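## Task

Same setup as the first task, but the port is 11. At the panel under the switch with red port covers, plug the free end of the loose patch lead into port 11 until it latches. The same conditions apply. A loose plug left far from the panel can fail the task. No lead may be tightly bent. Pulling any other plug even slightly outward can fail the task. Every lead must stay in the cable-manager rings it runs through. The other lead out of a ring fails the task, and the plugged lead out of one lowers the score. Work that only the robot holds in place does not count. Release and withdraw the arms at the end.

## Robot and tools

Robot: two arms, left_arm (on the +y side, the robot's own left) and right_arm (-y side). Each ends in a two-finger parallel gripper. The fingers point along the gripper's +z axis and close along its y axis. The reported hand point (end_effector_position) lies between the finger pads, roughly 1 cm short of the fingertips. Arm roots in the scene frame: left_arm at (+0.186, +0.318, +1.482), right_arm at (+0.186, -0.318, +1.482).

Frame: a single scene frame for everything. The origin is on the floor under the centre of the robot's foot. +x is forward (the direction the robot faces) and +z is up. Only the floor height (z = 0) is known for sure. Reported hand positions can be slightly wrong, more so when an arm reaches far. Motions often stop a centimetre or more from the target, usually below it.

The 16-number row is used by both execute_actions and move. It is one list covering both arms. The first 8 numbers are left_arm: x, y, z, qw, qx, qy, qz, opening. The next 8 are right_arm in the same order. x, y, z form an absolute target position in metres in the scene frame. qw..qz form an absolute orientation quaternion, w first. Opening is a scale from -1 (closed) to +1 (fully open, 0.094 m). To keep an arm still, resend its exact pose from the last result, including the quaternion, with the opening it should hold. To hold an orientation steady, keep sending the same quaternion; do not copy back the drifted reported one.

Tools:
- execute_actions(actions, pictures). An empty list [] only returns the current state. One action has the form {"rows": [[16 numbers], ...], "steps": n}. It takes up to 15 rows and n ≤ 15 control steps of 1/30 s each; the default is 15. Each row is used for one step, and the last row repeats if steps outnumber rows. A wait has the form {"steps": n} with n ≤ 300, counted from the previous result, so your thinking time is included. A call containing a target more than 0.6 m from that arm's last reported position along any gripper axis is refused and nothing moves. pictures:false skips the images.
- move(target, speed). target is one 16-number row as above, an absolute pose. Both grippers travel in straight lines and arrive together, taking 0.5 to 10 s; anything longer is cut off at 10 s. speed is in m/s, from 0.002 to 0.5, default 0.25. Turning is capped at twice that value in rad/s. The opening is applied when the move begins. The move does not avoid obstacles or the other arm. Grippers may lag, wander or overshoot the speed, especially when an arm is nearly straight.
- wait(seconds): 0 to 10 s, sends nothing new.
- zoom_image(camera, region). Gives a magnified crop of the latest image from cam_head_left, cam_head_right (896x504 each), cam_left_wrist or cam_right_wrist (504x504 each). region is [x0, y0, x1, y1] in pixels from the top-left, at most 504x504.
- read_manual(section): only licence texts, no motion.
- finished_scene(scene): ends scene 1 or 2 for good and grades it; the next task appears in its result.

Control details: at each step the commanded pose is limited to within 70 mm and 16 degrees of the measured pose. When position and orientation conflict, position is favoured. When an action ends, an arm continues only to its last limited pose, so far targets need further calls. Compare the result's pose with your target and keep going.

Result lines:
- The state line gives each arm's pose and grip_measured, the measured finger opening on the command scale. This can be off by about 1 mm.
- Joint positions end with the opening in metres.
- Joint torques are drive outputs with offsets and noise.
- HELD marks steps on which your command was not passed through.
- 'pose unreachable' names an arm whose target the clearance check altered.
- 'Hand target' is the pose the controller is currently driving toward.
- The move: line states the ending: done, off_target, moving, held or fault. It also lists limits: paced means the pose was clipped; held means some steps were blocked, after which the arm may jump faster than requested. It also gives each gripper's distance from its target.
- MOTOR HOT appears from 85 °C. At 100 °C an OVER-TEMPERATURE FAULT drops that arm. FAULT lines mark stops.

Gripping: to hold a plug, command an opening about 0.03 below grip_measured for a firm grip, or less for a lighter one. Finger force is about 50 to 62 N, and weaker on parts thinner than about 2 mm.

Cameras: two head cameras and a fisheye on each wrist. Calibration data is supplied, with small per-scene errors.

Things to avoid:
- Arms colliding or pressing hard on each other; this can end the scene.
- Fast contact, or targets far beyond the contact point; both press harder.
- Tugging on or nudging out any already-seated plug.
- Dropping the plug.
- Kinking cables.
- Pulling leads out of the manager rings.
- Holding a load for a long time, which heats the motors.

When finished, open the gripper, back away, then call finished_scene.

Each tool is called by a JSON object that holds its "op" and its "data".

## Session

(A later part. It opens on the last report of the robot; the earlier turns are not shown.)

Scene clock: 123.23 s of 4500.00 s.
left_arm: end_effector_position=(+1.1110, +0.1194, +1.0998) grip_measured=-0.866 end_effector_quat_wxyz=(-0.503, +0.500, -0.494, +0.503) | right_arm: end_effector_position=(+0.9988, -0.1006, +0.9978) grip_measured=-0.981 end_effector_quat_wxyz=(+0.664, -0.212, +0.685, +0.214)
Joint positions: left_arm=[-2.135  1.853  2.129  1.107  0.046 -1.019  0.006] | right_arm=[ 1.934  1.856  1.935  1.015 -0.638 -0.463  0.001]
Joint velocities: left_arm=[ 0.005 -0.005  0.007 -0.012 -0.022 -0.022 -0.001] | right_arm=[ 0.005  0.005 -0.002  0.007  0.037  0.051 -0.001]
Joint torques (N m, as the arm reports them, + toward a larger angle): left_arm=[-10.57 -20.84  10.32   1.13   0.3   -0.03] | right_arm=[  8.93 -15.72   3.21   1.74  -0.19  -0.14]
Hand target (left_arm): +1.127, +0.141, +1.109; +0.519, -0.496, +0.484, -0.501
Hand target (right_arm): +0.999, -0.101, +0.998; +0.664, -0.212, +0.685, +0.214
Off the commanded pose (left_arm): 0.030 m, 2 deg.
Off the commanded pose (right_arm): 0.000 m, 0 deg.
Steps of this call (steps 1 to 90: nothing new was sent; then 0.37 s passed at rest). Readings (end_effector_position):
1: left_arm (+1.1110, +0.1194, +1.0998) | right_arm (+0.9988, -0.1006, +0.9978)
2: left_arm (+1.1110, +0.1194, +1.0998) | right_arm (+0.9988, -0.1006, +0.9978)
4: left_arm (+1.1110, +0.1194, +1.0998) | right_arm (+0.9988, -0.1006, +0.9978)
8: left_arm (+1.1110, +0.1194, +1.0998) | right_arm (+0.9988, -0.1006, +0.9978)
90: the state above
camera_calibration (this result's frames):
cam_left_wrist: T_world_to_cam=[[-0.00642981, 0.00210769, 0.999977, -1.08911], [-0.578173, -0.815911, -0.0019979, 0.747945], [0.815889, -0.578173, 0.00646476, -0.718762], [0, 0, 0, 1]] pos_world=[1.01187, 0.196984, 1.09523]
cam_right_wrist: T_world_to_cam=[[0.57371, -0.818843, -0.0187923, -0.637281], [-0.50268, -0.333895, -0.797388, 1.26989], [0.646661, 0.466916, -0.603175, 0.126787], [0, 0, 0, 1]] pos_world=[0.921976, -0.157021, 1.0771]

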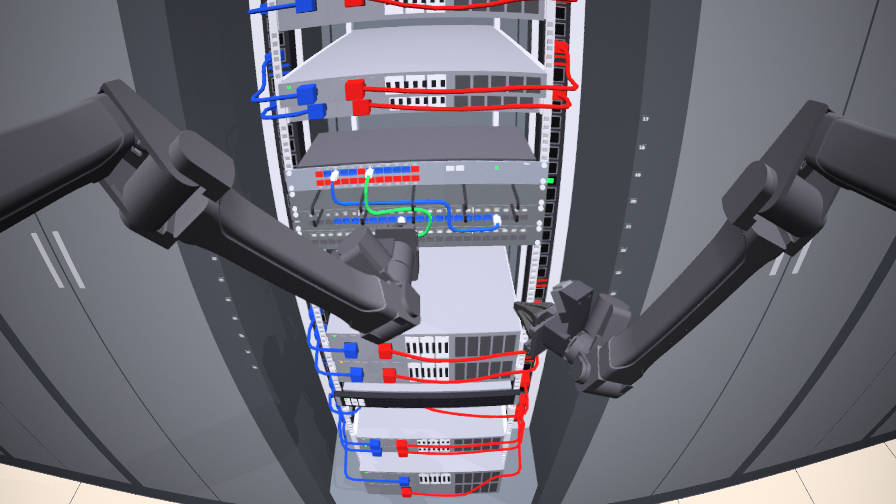

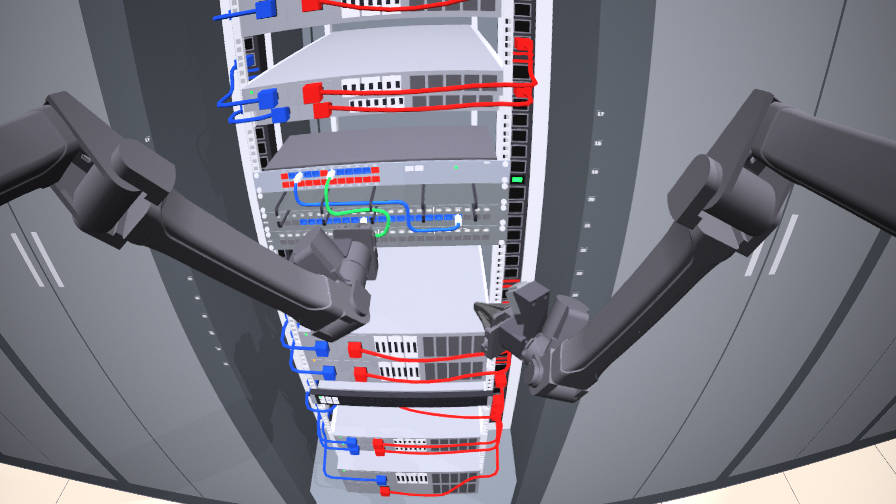

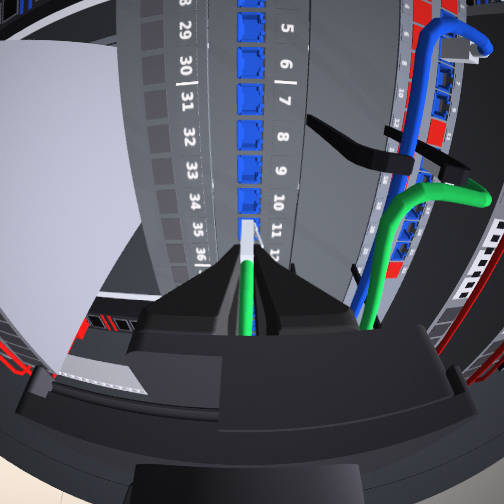

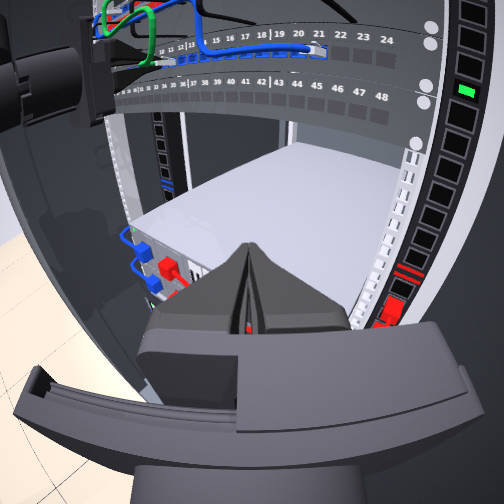

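{"op": "move", "data": {"target": [1.113,0.133,1.106,0.495,-0.4795,0.504,-0.5195,-0.92,0.9988,-0.1006,0.9978,0.664,-0.212,0.685,0.214,-1], "speed": 0.03}}

{"op": "zoom_image", "data": {"camera": "cam_right_wrist", "region": [140,30,200,90]}}

Scene clock: 125.90 s of 4500.00 s.
left_arm: end_effector_position=(+1.1066, +0.1187, +1.1011) grip_measured=-0.879 end_effector_quat_wxyz=(-0.493, +0.480, -0.506, +0.520) | right_arm: end_effector_position=(+0.9988, -0.1006, +0.9978) grip_measured=-0.981 end_effector_quat_wxyz=(+0.664, -0.212, +0.685, +0.214)
Joint positions: left_arm=[-2.12   1.831  2.09   1.106  0.108 -1.029  0.006] | right_arm=[ 1.934  1.856  1.935  1.015 -0.638 -0.463  0.001]
Joint velocities: left_arm=[-0.005  0.005 -0.012 -0.007 -0.037 -0.007 -0.   ] | right_arm=[ 0.005 -0.005 -0.017  0.002  0.007 -0.066 -0.001]
Joint torques (N m, as the arm reports them, + toward a larger angle): left_arm=[-11.13 -22.57   4.69   1.42   0.49  -0.04] | right_arm=[  8.65 -15.81   3.28   1.69  -0.19  -0.16]
Hand target (left_arm): +1.113, +0.132, +1.107; +0.495, -0.479, +0.505, -0.520
Hand target (right_arm): +0.999, -0.101, +0.998; +0.664, -0.212, +0.685, +0.214
Off the commanded pose (left_arm): 0.016 m, 0 deg.
Off the commanded pose (right_arm): 0.000 m, 0 deg.
move: off_target (left_arm)
camera_calibration (this result's frames):
cam_left_wrist: T_world_to_cam=[[-0.0209866, -0.00153647, 0.999779, -1.07371], [-0.625899, -0.779772, -0.0143367, 0.806955], [0.779621, -0.626062, 0.0154031, -0.679689], [0, 0, 0, 1]] pos_world=[1.01244, 0.202064, 1.09551]
cam_right_wrist: T_world_to_cam=[[0.57371, -0.818843, -0.0187923, -0.637281], [-0.50268, -0.333895, -0.797388, 1.26989], [0.646661, 0.466916, -0.603175, 0.126787], [0, 0, 0, 1]] pos_world=[0.921976, -0.157021, 1.0771]

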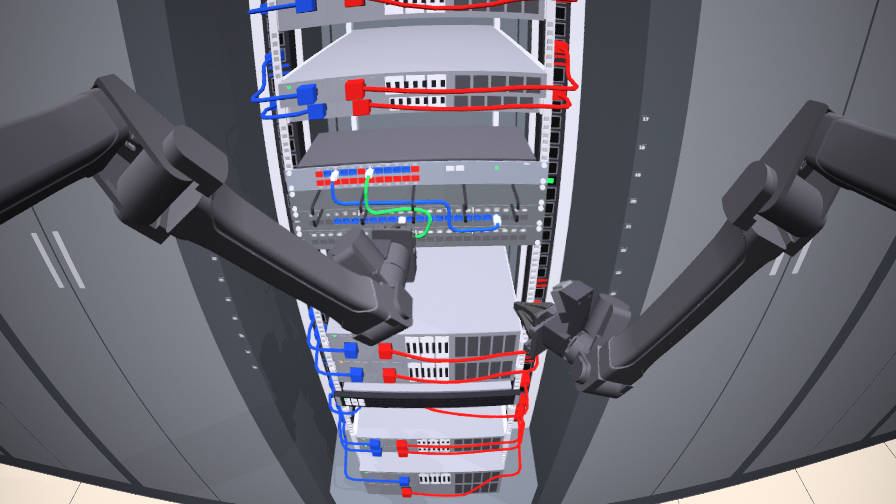

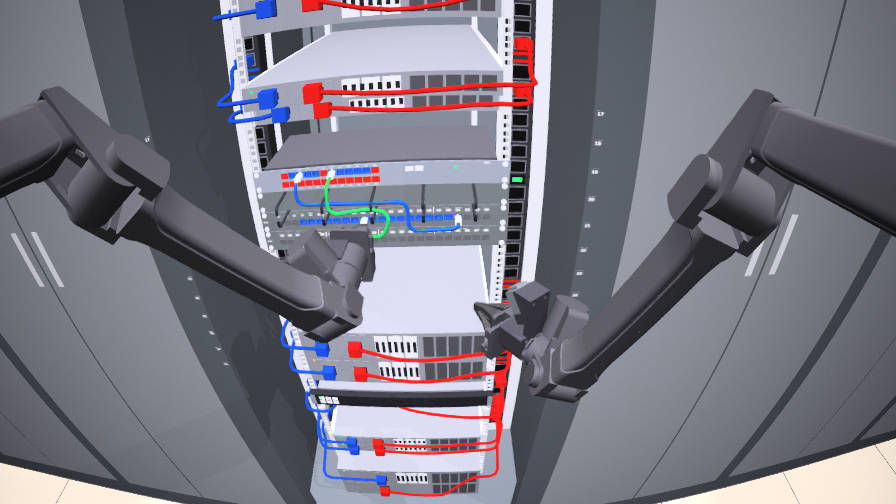

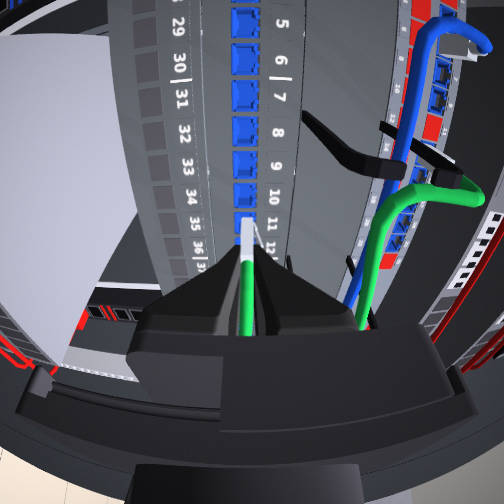

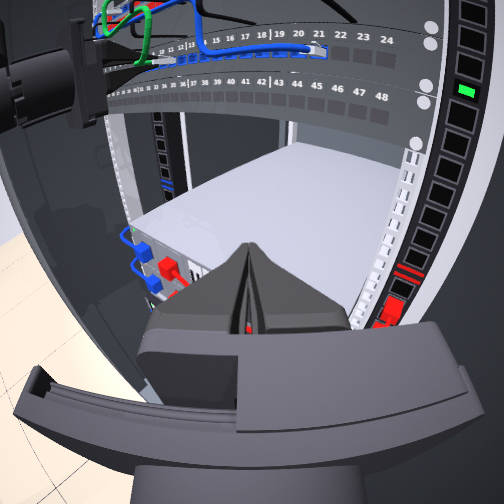

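Region (140, 30, 200, 90) of cam_right_wrist's 504x504 image, scaled by 8.400, with more detail than that image has.

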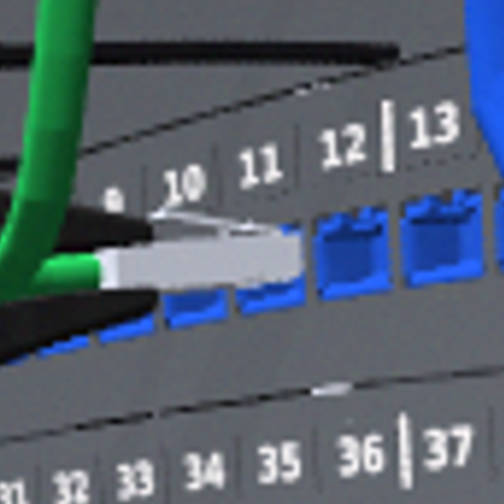

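{"op": "move", "data": {"target": [1.110,0.138,1.104,0.471,-0.463,0.527,-0.535,-0.92,0.9988,-0.1006,0.9978,0.664,-0.212,0.685,0.214,-1], "speed": 0.03}}

{"op": "zoom_image", "data": {"camera": "cam_right_wrist", "region": [140,30,200,90]}}

{"op": "zoom_image", "data": {"camera": "cam_head_right", "region": [340,200,400,245]}}

{"op": "zoom_image", "data": {"camera": "cam_left_wrist", "region": [206,190,286,270]}}

Scene clock: 128.90 s of 4500.00 s.
left_arm: end_effector_position=(+1.1047, +0.1237, +1.1002) grip_measured=-0.879 end_effector_quat_wxyz=(-0.469, +0.463, -0.528, +0.536) | right_arm: end_effector_position=(+0.9988, -0.1006, +0.9978) grip_measured=-0.981 end_effector_quat_wxyz=(+0.664, -0.212, +0.685, +0.214)
Joint positions: left_arm=[-2.092  1.79   2.039  1.068  0.175 -1.05   0.006] | right_arm=[ 1.934  1.856  1.935  1.015 -0.638 -0.463  0.001]
Joint velocities: left_arm=[-0.024 -0.005  0.002  0.002 -0.022  0.066  0.   ] | right_arm=[-0.005 -0.005  0.007 -0.002  0.007 -0.007  0.001]
Joint torques (N m, as the arm reports them, + toward a larger angle): left_arm=[ -9.44 -22.4    4.61   1.53   0.45  -0.06] | right_arm=[  8.75 -15.57   3.19   1.72  -0.18  -0.13]
Hand target (left_arm): +1.110, +0.137, +1.105; +0.471, -0.463, +0.527, -0.535
Hand target (right_arm): +0.999, -0.101, +0.998; +0.664, -0.212, +0.685, +0.214
Off the commanded pose (left_arm): 0.016 m, 0 deg.
Off the commanded pose (right_arm): 0.000 m, 0 deg.
move: off_target (left_arm)
camera_calibration (this result's frames):
cam_left_wrist: T_world_to_cam=[[-0.00818323, -0.00161355, 0.999965, -1.08718], [-0.685168, -0.728354, -0.00678236, 0.86049], [0.728339, -0.685199, 0.00485474, -0.599435], [0, 0, 0, 1]] pos_world=[1.01728, 0.214255, 1.09589]
cam_right_wrist: T_world_to_cam=[[0.57371, -0.818843, -0.0187923, -0.637281], [-0.50268, -0.333895, -0.797388, 1.26989], [0.646661, 0.466916, -0.603175, 0.126787], [0, 0, 0, 1]] pos_world=[0.921976, -0.157021, 1.0771]

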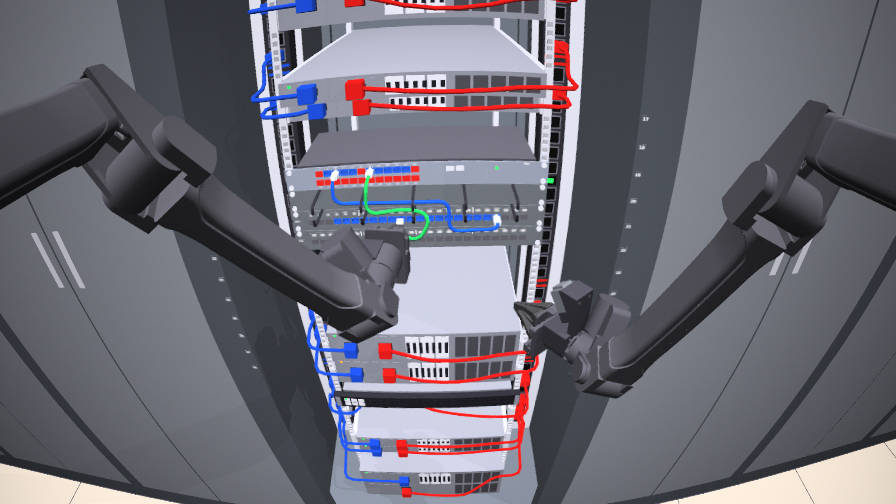

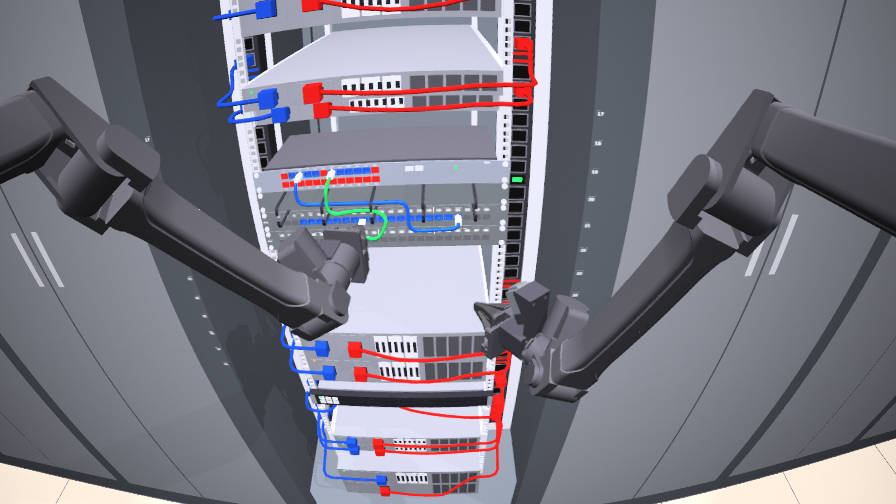

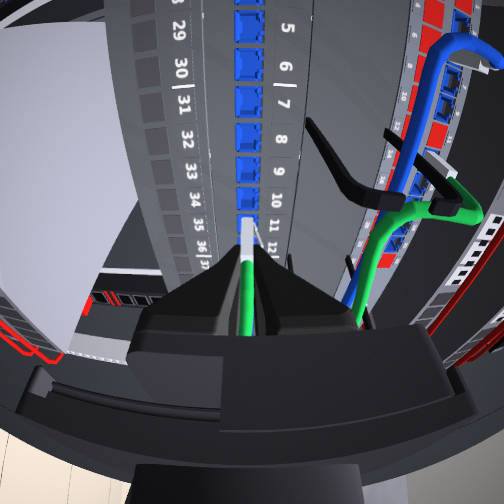

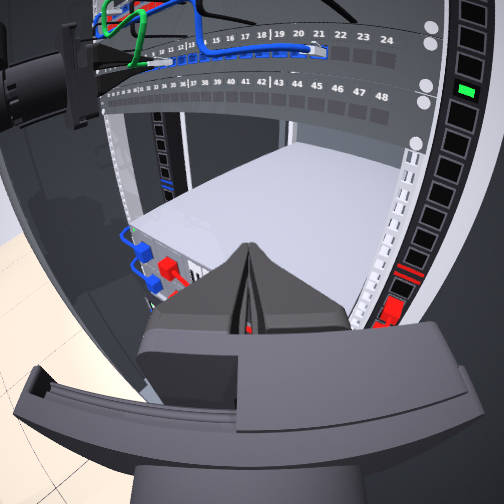

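Region (140, 30, 200, 90) of cam_right_wrist's 504x504 image, scaled by 8.400, with more detail than that image has.

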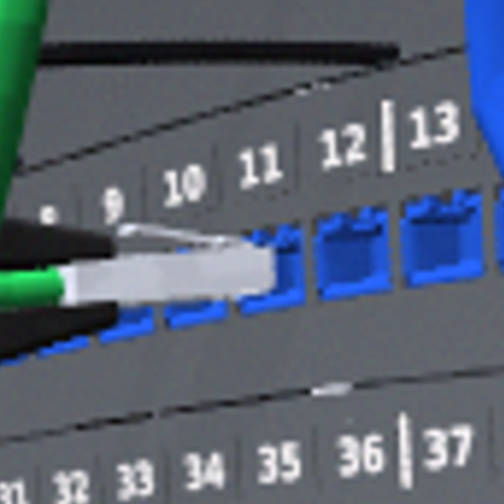

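Region (340, 200, 400, 245) of cam_head_right's 896x504 image, scaled by 8.400, with more detail than that image has; it fills the top 378 rows of this view, and the rest is white.

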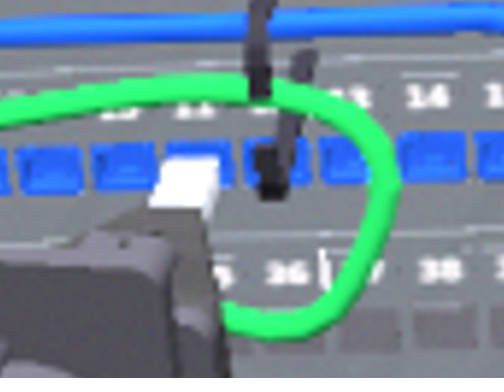

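Region (206, 190, 286, 270) of cam_left_wrist's 504x504 image, scaled by 6.300, with more detail than that image has.

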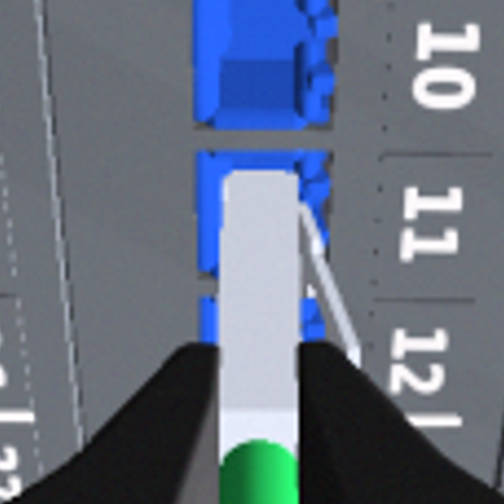

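{"op": "execute_actions", "data": {"actions": [{"rows":[[1.114,0.1402,1.1067,0.4748,-0.4625,0.5233,-0.5354,-0.92,0.9988,-0.1006,0.9978,0.664,-0.212,0.685,0.214,-1],[1.1176,0.1424,1.1094,0.4787,-0.462,0.5195,-0.5359,-0.92,0.9988,-0.1006,0.9978,0.664,-0.212,0.685,0.214,-1]],"steps":12}], "pictures": false}}

Scene clock: 131.07 s of 4500.00 s.
left_arm: end_effector_position=(+1.1047, +0.1237, +1.1002) grip_measured=-0.879 end_effector_quat_wxyz=(-0.468, +0.464, -0.527, +0.537) | right_arm: end_effector_position=(+0.9988, -0.1006, +0.9978) grip_measured=-0.981 end_effector_quat_wxyz=(+0.664, -0.212, +0.685, +0.214)
Joint positions: left_arm=[-2.092  1.79   2.039  1.068  0.175 -1.055  0.006] | right_arm=[ 1.934  1.856  1.935  1.015 -0.638 -0.463  0.001]
Joint velocities: left_arm=[-0.005 -0.015 -0.002 -0.007 -0.051 -0.037 -0.001] | right_arm=[-0.015  0.005 -0.022  0.007 -0.051 -0.066 -0.   ]
Joint torques (N m, as the arm reports them, + toward a larger angle): left_arm=[ -9.79 -22.34   6.93   1.64   0.35  -0.06] | right_arm=[  8.88 -15.8    3.28   1.69  -0.18  -0.11]
Hand target (left_arm): +1.117, +0.142, +1.111; +0.479, -0.462, +0.520, -0.537
Hand target (right_arm): +0.999, -0.101, +0.998; +0.664, -0.212, +0.685, +0.214
Off the commanded pose (left_arm): 0.025 m, 2 deg.
Off the commanded pose (right_arm): 0.000 m, 0 deg.
Steps of this call (steps 1 to 53: nothing new was sent; steps 54 to 65: all 12 steps of this action). Readings (end_effector_position):
54: left_arm (+1.1047, +0.1237, +1.1002) | right_arm (+0.9988, -0.1006, +0.9978)
55: left_arm (+1.1047, +0.1237, +1.1002) | right_arm (+0.9988, -0.1006, +0.9978)
57: left_arm (+1.1047, +0.1237, +1.1002) | right_arm (+0.9988, -0.1006, +0.9978)
61: left_arm (+1.1047, +0.1237, +1.1002) | right_arm (+0.9988, -0.1006, +0.9978)
65: the state above

{"op": "execute_actions", "data": {"actions": [{"rows":[[1.121,0.1443,1.1118,0.482,-0.4616,0.5163,-0.5362,-0.92,0.9988,-0.1006,0.9978,0.664,-0.212,0.685,0.214,-1],[1.1241,0.1458,1.1136,0.4845,-0.4612,0.5138,-0.5366,-0.92,0.9988,-0.1006,0.9978,0.664,-0.212,0.685,0.214,-1],[1.1252,0.1457,1.1135,0.4839,-0.4613,0.5144,-0.5365,-0.92,0.9988,-0.1006,0.9978,0.664,-0.212,0.685,0.214,-1],[1.1263,0.1457,1.1134,0.4833,-0.4614,0.515,-0.5364,-0.92,0.9988,-0.1006,0.9978,0.664,-0.212,0.685,0.214,-1],[1.1275,0.1456,1.1133,0.4826,-0.4615,0.5157,-0.5363,-0.92,0.9988,-0.1006,0.9978,0.664,-0.212,0.685,0.214,-1]],"steps":14}]}}

{"op": "zoom_image", "data": {"camera": "cam_right_wrist", "region": [140,30,200,90]}}

{"op": "zoom_image", "data": {"camera": "cam_left_wrist", "region": [206,190,286,270]}}

Scene clock: 134.00 s of 4500.00 s.
left_arm: end_effector_position=(+1.1071, +0.1238, +1.1004) grip_measured=-0.879 end_effector_quat_wxyz=(-0.466, +0.465, -0.528, +0.537) | right_arm: end_effector_position=(+0.9988, -0.1006, +0.9978) grip_measured=-0.981 end_effector_quat_wxyz=(+0.664, -0.212, +0.685, +0.214)
Joint positions: left_arm=[-2.092  1.79   2.046  1.056  0.176 -1.056  0.006] | right_arm=[ 1.934  1.856  1.935  1.015 -0.638 -0.463  0.001]
Joint velocities: left_arm=[-0.015 -0.005  0.002  0.007 -0.022  0.066 -0.   ] | right_arm=[-0.005 -0.005  0.007 -0.002 -0.022 -0.051 -0.   ]
Joint torques (N m, as the arm reports them, + toward a larger angle): left_arm=[-10.04 -22.1    9.27   1.54   0.29  -0.04] | right_arm=[  8.56 -15.72   3.29   1.77  -0.19  -0.16]
Hand target (left_arm): +1.125, +0.145, +1.116; +0.482, -0.461, +0.516, -0.537
Hand target (right_arm): +0.999, -0.101, +0.998; +0.664, -0.212, +0.685, +0.214
Off the commanded pose (left_arm): 0.033 m, 2 deg.
Off the commanded pose (right_arm): 0.000 m, 0 deg.
Steps of this call (steps 1 to 74: nothing new was sent; steps 75 to 88: all 14 steps of this action). Readings (end_effector_position):
75: left_arm (+1.1047, +0.1237, +1.1002) | right_arm (+0.9988, -0.1006, +0.9978)
76: left_arm (+1.1047, +0.1237, +1.1002) | right_arm (+0.9988, -0.1006, +0.9978)
78: left_arm (+1.1050, +0.1237, +1.1003) | right_arm (+0.9988, -0.1006, +0.9978)
82: left_arm (+1.1071, +0.1240, +1.1007) | right_arm (+0.9988, -0.1006, +0.9978)
88: the state above
camera_calibration (this result's frames):
cam_left_wrist: T_world_to_cam=[[-0.00410533, 0.00472112, 0.99998, -1.09265], [-0.68722, -0.726449, 0.000608397, 0.856118], [0.726438, -0.687204, 0.00622677, -0.600283], [0, 0, 0, 1]] pos_world=[1.01992, 0.214568, 1.09584]
cam_right_wrist: T_world_to_cam=[[0.57371, -0.818843, -0.0187923, -0.637281], [-0.50268, -0.333895, -0.797388, 1.26989], [0.646661, 0.466916, -0.603175, 0.126787], [0, 0, 0, 1]] pos_world=[0.921976, -0.157021, 1.0771]

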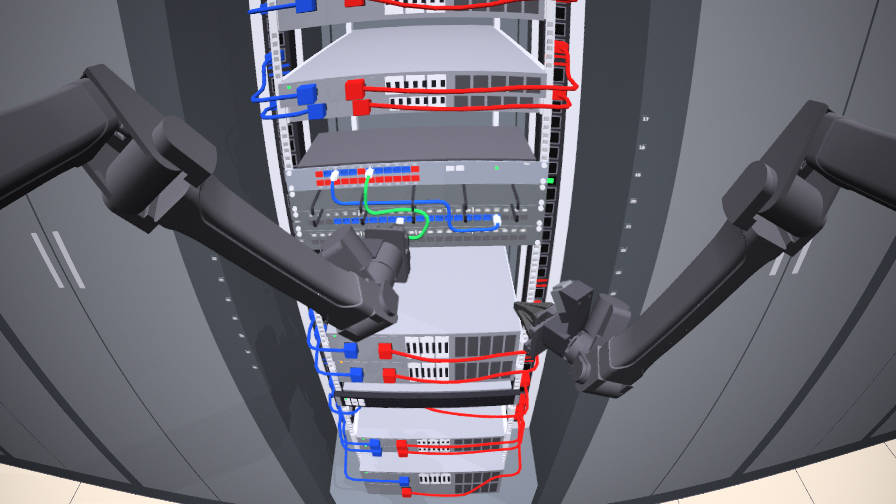

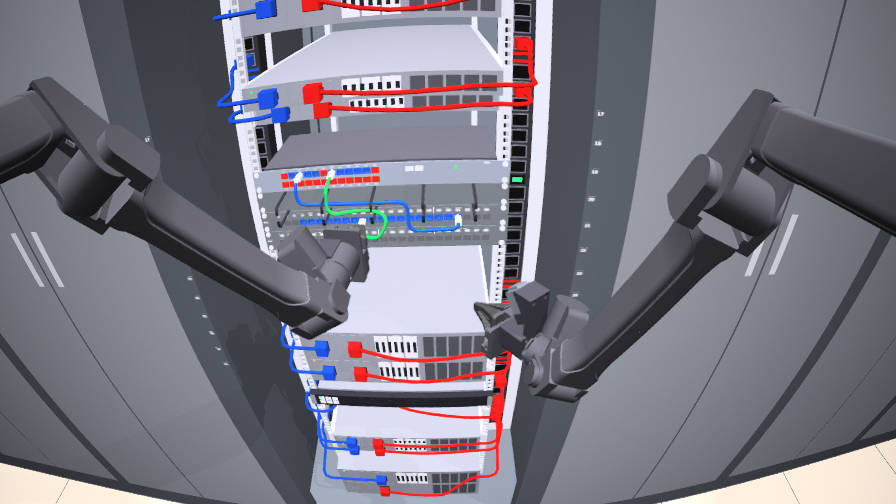

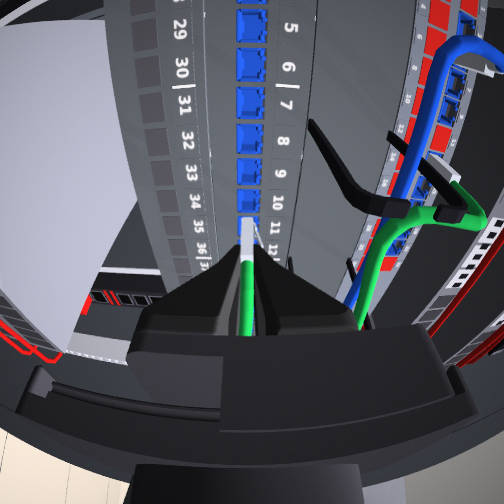

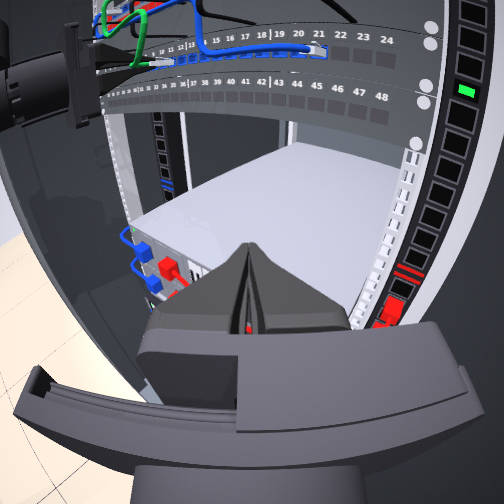

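Region (140, 30, 200, 90) of cam_right_wrist's 504x504 image, scaled by 8.400, with more detail than that image has.

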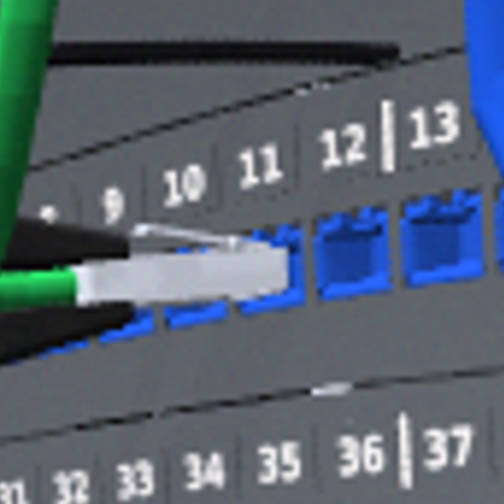

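Region (206, 190, 286, 270) of cam_left_wrist's 504x504 image, scaled by 6.300, with more detail than that image has.

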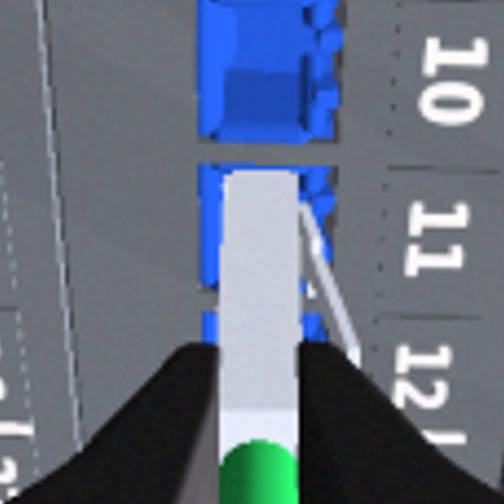

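{"op": "execute_actions", "data": {"actions": [{"rows":[[1.1270,0.1440,1.1133,0.4805,-0.4594,0.5175,-0.5382,-0.92,0.9988,-0.1006,0.9978,0.664,-0.212,0.685,0.214,-1]],"steps":10}], "pictures": false}}

Scene clock: 136.10 s of 4500.00 s.
left_arm: end_effector_position=(+1.1078, +0.1232, +1.1005) grip_measured=-0.879 end_effector_quat_wxyz=(-0.465, +0.464, -0.529, +0.538) | right_arm: end_effector_position=(+0.9988, -0.1006, +0.9978) grip_measured=-0.981 end_effector_quat_wxyz=(+0.664, -0.212, +0.685, +0.214)
Joint positions: left_arm=[-2.092  1.79   2.049  1.052  0.179 -1.056  0.006] | right_arm=[ 1.934  1.856  1.935  1.015 -0.638 -0.463  0.001]
Joint velocities: left_arm=[-0.024 -0.005  0.012 -0.007 -0.007  0.051  0.   ] | right_arm=[-0.005 -0.005  0.002  0.012  0.007 -0.051  0.001]
Joint torques (N m, as the arm reports them, + toward a larger angle): left_arm=[ -9.91 -22.25   9.05   1.59   0.4   -0.06] | right_arm=[  8.92 -15.9    3.22   1.76  -0.22  -0.13]
Hand target (left_arm): +1.125, +0.144, +1.115; +0.481, -0.459, +0.518, -0.539
Hand target (right_arm): +0.999, -0.101, +0.998; +0.664, -0.212, +0.685, +0.214
Off the commanded pose (left_arm): 0.031 m, 2 deg.
Off the commanded pose (right_arm): 0.000 m, 0 deg.
Steps of this call (steps 1 to 53: nothing new was sent; steps 54 to 63: all 10 steps of this action). Readings (end_effector_position):
54: left_arm (+1.1071, +0.1236, +1.1004) | right_arm (+0.9988, -0.1006, +0.9978)
55: left_arm (+1.1071, +0.1233, +1.1001) | right_arm (+0.9988, -0.1006, +0.9978)
57: left_arm (+1.1074, +0.1233, +1.1004) | right_arm (+0.9988, -0.1006, +0.9978)
61: left_arm (+1.1077, +0.1231, +1.1004) | right_arm (+0.9988, -0.1006, +0.9978)
63: the state above

Continuing forward.

{"op": "execute_actions", "data": {"actions": [{"rows":[[1.128,0.1440,1.1132,0.480,-0.4595,0.518,-0.5381,-0.92,0.9988,-0.1006,0.9978,0.664,-0.212,0.685,0.214,-1],[1.129,0.1439,1.1131,0.4794,-0.4595,0.5186,-0.5381,-0.92,0.9988,-0.1006,0.9978,0.664,-0.212,0.685,0.214,-1],[1.130,0.1439,1.113,0.4789,-0.4596,0.5191,-0.538,-0.92,0.9988,-0.1006,0.9978,0.664,-0.212,0.685,0.214,-1],[1.131,0.1438,1.113,0.4784,-0.4597,0.5196,-0.538,-0.92,0.9988,-0.1006,0.9978,0.664,-0.212,0.685,0.214,-1],[1.132,0.1438,1.113,0.4779,-0.4597,0.5201,-0.5379,-0.92,0.9988,-0.1006,0.9978,0.664,-0.212,0.685,0.214,-1],[1.133,0.1438,1.113,0.4774,-0.4598,0.5206,-0.5379,-0.92,0.9988,-0.1006,0.9978,0.664,-0.212,0.685,0.214,-1]],"steps":15}]}}

{"op": "zoom_image", "data": {"camera": "cam_right_wrist", "region": [140,30,200,90]}}

{"op": "zoom_image", "data": {"camera": "cam_left_wrist", "region": [206,190,286,270]}}

Scene clock: 138.97 s of 4500.00 s.
left_arm: end_effector_position=(+1.1121, +0.1230, +1.1005) grip_measured=-0.879 end_effector_quat_wxyz=(-0.461, +0.464, -0.532, +0.538) | right_arm: end_effector_position=(+0.9988, -0.1006, +0.9978) grip_measured=-0.981 end_effector_quat_wxyz=(+0.664, -0.212, +0.685, +0.214)
Joint positions: left_arm=[-2.092  1.79   2.062  1.029  0.182 -1.056  0.006] | right_arm=[ 1.934  1.856  1.935  1.015 -0.638 -0.463  0.001]
Joint velocities: left_arm=[-0.005 -0.005 -0.002 -0.017 -0.022  0.022 -0.   ] | right_arm=[ 0.005 -0.015  0.002  0.002 -0.007 -0.022 -0.   ]
Joint torques (N m, as the arm reports them, + toward a larger angle): left_arm=[ -9.68 -22.01   9.76   1.47   0.37  -0.03] | right_arm=[  8.5  -15.55   3.23   1.7   -0.17  -0.14]
Hand target (left_arm): +1.130, +0.144, +1.115; +0.477, -0.459, +0.521, -0.538
Hand target (right_arm): +0.999, -0.101, +0.998; +0.664, -0.212, +0.685, +0.214
Off the commanded pose (left_arm): 0.032 m, 2 deg.
Off the commanded pose (right_arm): 0.000 m, 0 deg.
Steps of this call (steps 1 to 71: nothing new was sent; steps 72 to 86: all 15 steps of this action). Readings (end_effector_position):
72: left_arm (+1.1078, +0.1231, +1.1004) | right_arm (+0.9988, -0.1006, +0.9978)
73: left_arm (+1.1080, +0.1231, +1.1002) | right_arm (+0.9988, -0.1006, +0.9978)
75: left_arm (+1.1093, +0.1231, +1.1003) | right_arm (+0.9988, -0.1006, +0.9978)
79: left_arm (+1.1121, +0.1230, +1.1005) | right_arm (+0.9988, -0.1006, +0.9978)
86: the state above
camera_calibration (this result's frames):
cam_left_wrist: T_world_to_cam=[[0.0035297, 0.00576971, 0.999977, -1.10138], [-0.695361, -0.718631, 0.00660085, 0.860478], [0.718652, -0.695368, 0.00147548, -0.589582], [0, 0, 0, 1]] pos_world=[1.02594, 0.214744, 1.09654]
cam_right_wrist: T_world_to_cam=[[0.57371, -0.818843, -0.0187923, -0.637281], [-0.50268, -0.333895, -0.797388, 1.26989], [0.646661, 0.466916, -0.603175, 0.126787], [0, 0, 0, 1]] pos_world=[0.921976, -0.157021, 1.0771]

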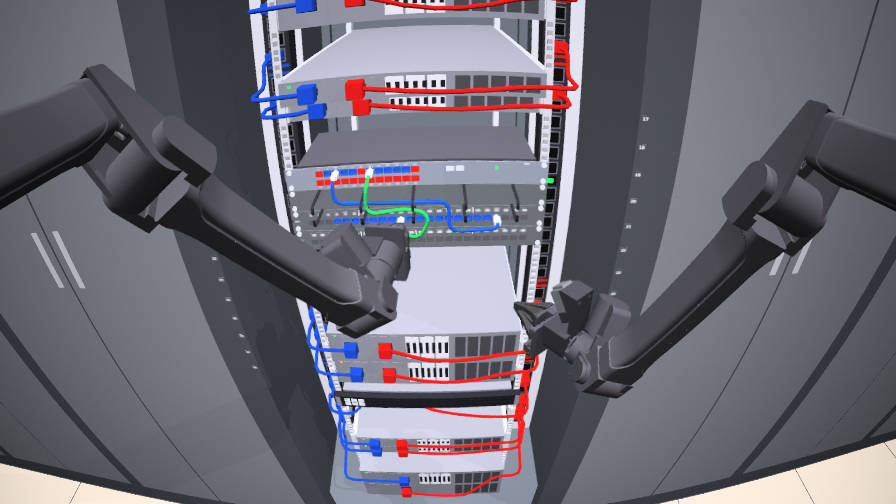

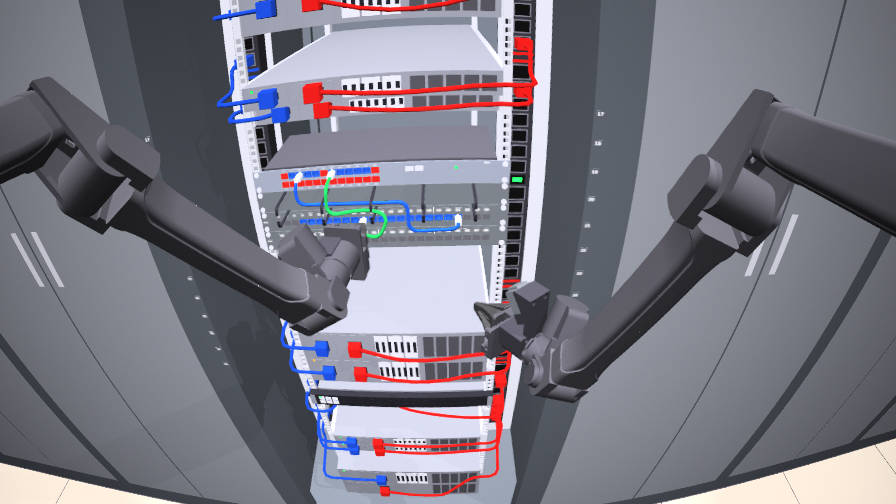

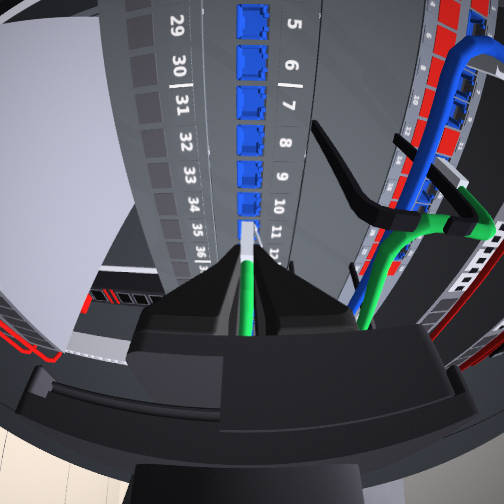

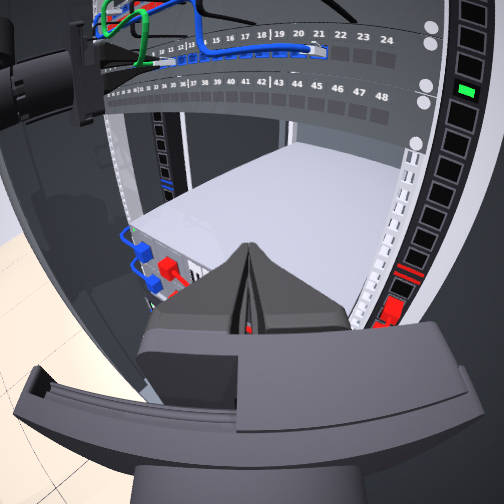

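Region (140, 30, 200, 90) of cam_right_wrist's 504x504 image, scaled by 8.400, with more detail than that image has.

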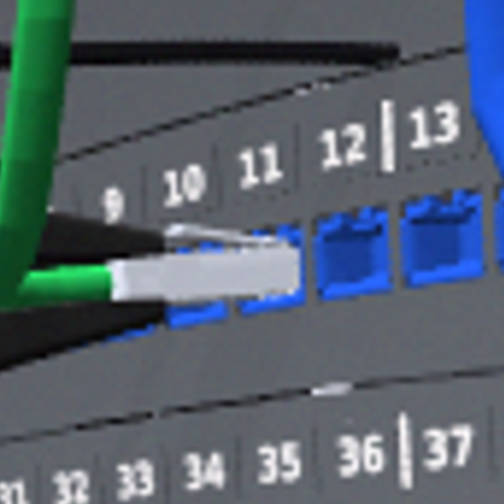

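Region (206, 190, 286, 270) of cam_left_wrist's 504x504 image, scaled by 6.300, with more detail than that image has.

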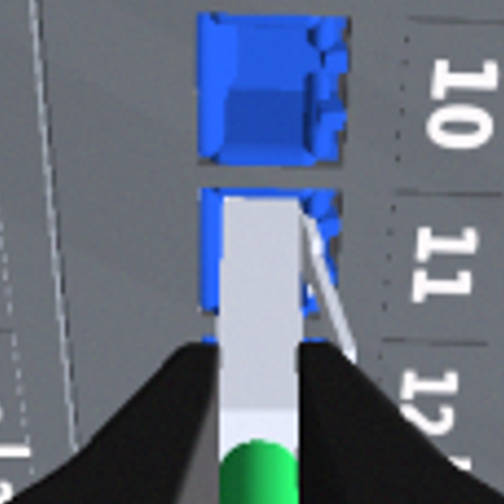

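{"op": "execute_actions", "data": {"actions": [{"rows":[[1.136,0.1449,1.1144,0.4789,-0.4596,0.5191,-0.5381,-0.92,0.9988,-0.1006,0.9978,0.664,-0.212,0.685,0.214,-1],[1.139,0.146,1.1157,0.4804,-0.4594,0.5176,-0.5383,-0.92,0.9988,-0.1006,0.9978,0.664,-0.212,0.685,0.214,-1],[1.1415,0.1471,1.117,0.482,-0.4592,0.5161,-0.5384,-0.92,0.9988,-0.1006,0.9978,0.664,-0.212,0.685,0.214,-1],[1.144,0.1482,1.1184,0.4835,-0.459,0.5146,-0.5386,-0.92,0.9988,-0.1006,0.9978,0.664,-0.212,0.685,0.214,-1],[1.1467,0.1493,1.1197,0.485,-0.4588,0.5131,-0.5388,-0.92,0.9988,-0.1006,0.9978,0.664,-0.212,0.685,0.214,-1],[1.1494,0.1504,1.121,0.4866,-0.4586,0.5116,-0.5389,-0.92,0.9988,-0.1006,0.9978,0.664,-0.212,0.685,0.214,-1]],"steps":15}]}}

{"op": "zoom_image", "data": {"camera": "cam_right_wrist", "region": [140,30,200,90]}}

{"op": "zoom_image", "data": {"camera": "cam_left_wrist", "region": [206,190,286,270]}}

Scene clock: 141.20 s of 4500.00 s.
left_arm: end_effector_position=(+1.1138, +0.1238, +1.1017) grip_measured=-0.879 end_effector_quat_wxyz=(-0.462, +0.463, -0.531, +0.539) | right_arm: end_effector_position=(+0.9988, -0.1006, +0.9978) grip_measured=-0.981 end_effector_quat_wxyz=(+0.664, -0.212, +0.685, +0.214)
Joint positions: left_arm=[-2.092  1.79   2.067  1.027  0.184 -1.056  0.006] | right_arm=[ 1.934  1.856  1.935  1.015 -0.638 -0.463  0.001]
Joint velocities: left_arm=[-0.015  0.005 -0.002 -0.007 -0.022  0.022  0.001] | right_arm=[-0.005  0.005 -0.007  0.002 -0.051  0.022  0.   ]
Joint torques (N m, as the arm reports them, + toward a larger angle): left_arm=[ -9.88 -21.87  13.3    0.96   0.1   -0.06] | right_arm=[  8.58 -15.81   3.28   1.73  -0.18  -0.14]
Hand target (left_arm): +1.142, +0.151, +1.126; +0.486, -0.458, +0.512, -0.540
Hand target (right_arm): +0.999, -0.101, +0.998; +0.664, -0.212, +0.685, +0.214
Off the commanded pose (left_arm): 0.048 m, 4 deg.
Off the commanded pose (right_arm): 0.000 m, 0 deg.
Steps of this call (steps 1 to 52: nothing new was sent; steps 53 to 67: all 15 steps of this action). Readings (end_effector_position):
53: left_arm (+1.1124, +0.1232, +1.1008) | right_arm (+0.9988, -0.1006, +0.9978)
54: left_arm (+1.1128, +0.1234, +1.1012) | right_arm (+0.9988, -0.1006, +0.9978)
56: left_arm (+1.1132, +0.1237, +1.1014) | right_arm (+0.9988, -0.1006, +0.9978)
60: left_arm (+1.1138, +0.1238, +1.1017) | right_arm (+0.9988, -0.1006, +0.9978)
67: the state above
camera_calibration (this result's frames):
cam_left_wrist: T_world_to_cam=[[-0.000330193, 0.0050398, 0.999987, -1.09822], [-0.695881, -0.718149, 0.00338959, 0.866231], [0.718157, -0.695871, 0.00374422, -0.592085], [0, 0, 0, 1]] pos_world=[1.02764, 0.215603, 1.09748]
cam_right_wrist: T_world_to_cam=[[0.57371, -0.818843, -0.0187923, -0.637281], [-0.50268, -0.333895, -0.797388, 1.26989], [0.646661, 0.466916, -0.603175, 0.126787], [0, 0, 0, 1]] pos_world=[0.921976, -0.157021, 1.0771]

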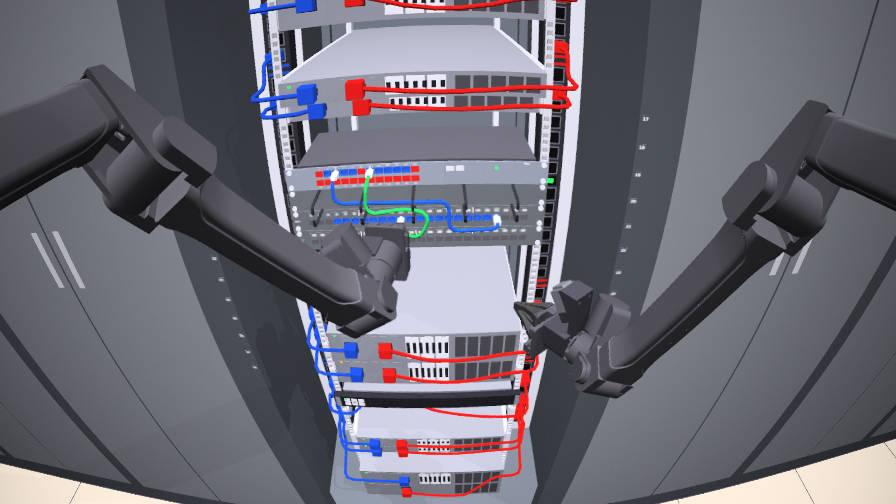

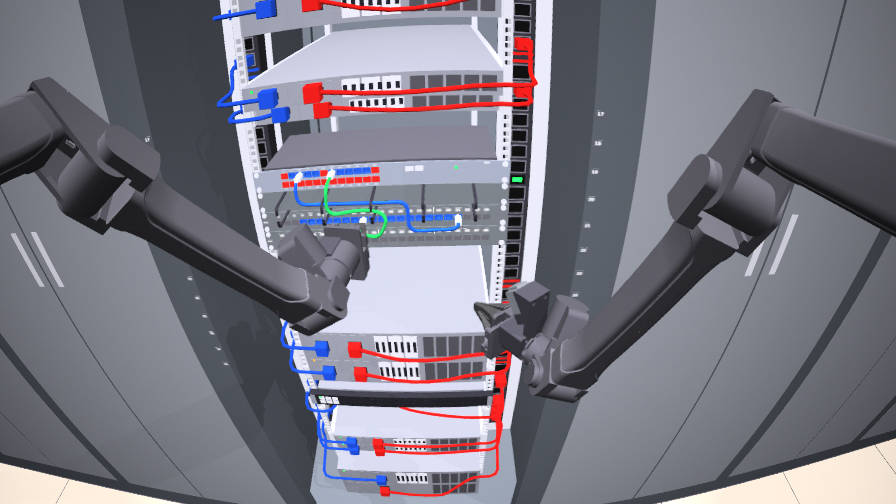

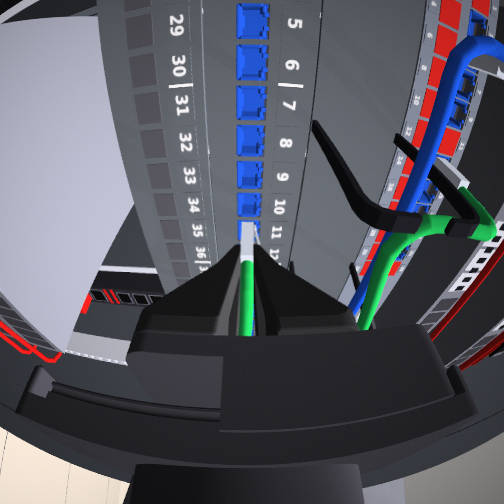

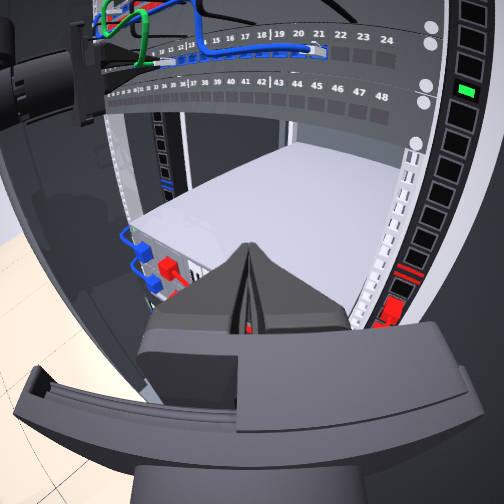

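Region (140, 30, 200, 90) of cam_right_wrist's 504x504 image, scaled by 8.400, with more detail than that image has.

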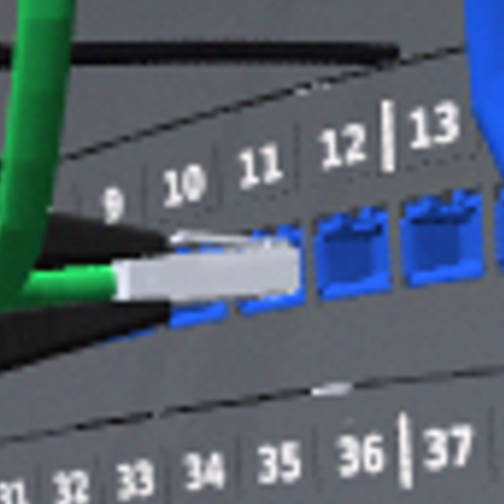

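Region (206, 190, 286, 270) of cam_left_wrist's 504x504 image, scaled by 6.300, with more detail than that image has.

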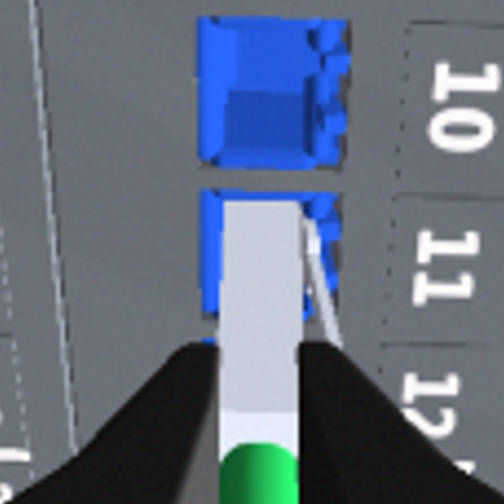

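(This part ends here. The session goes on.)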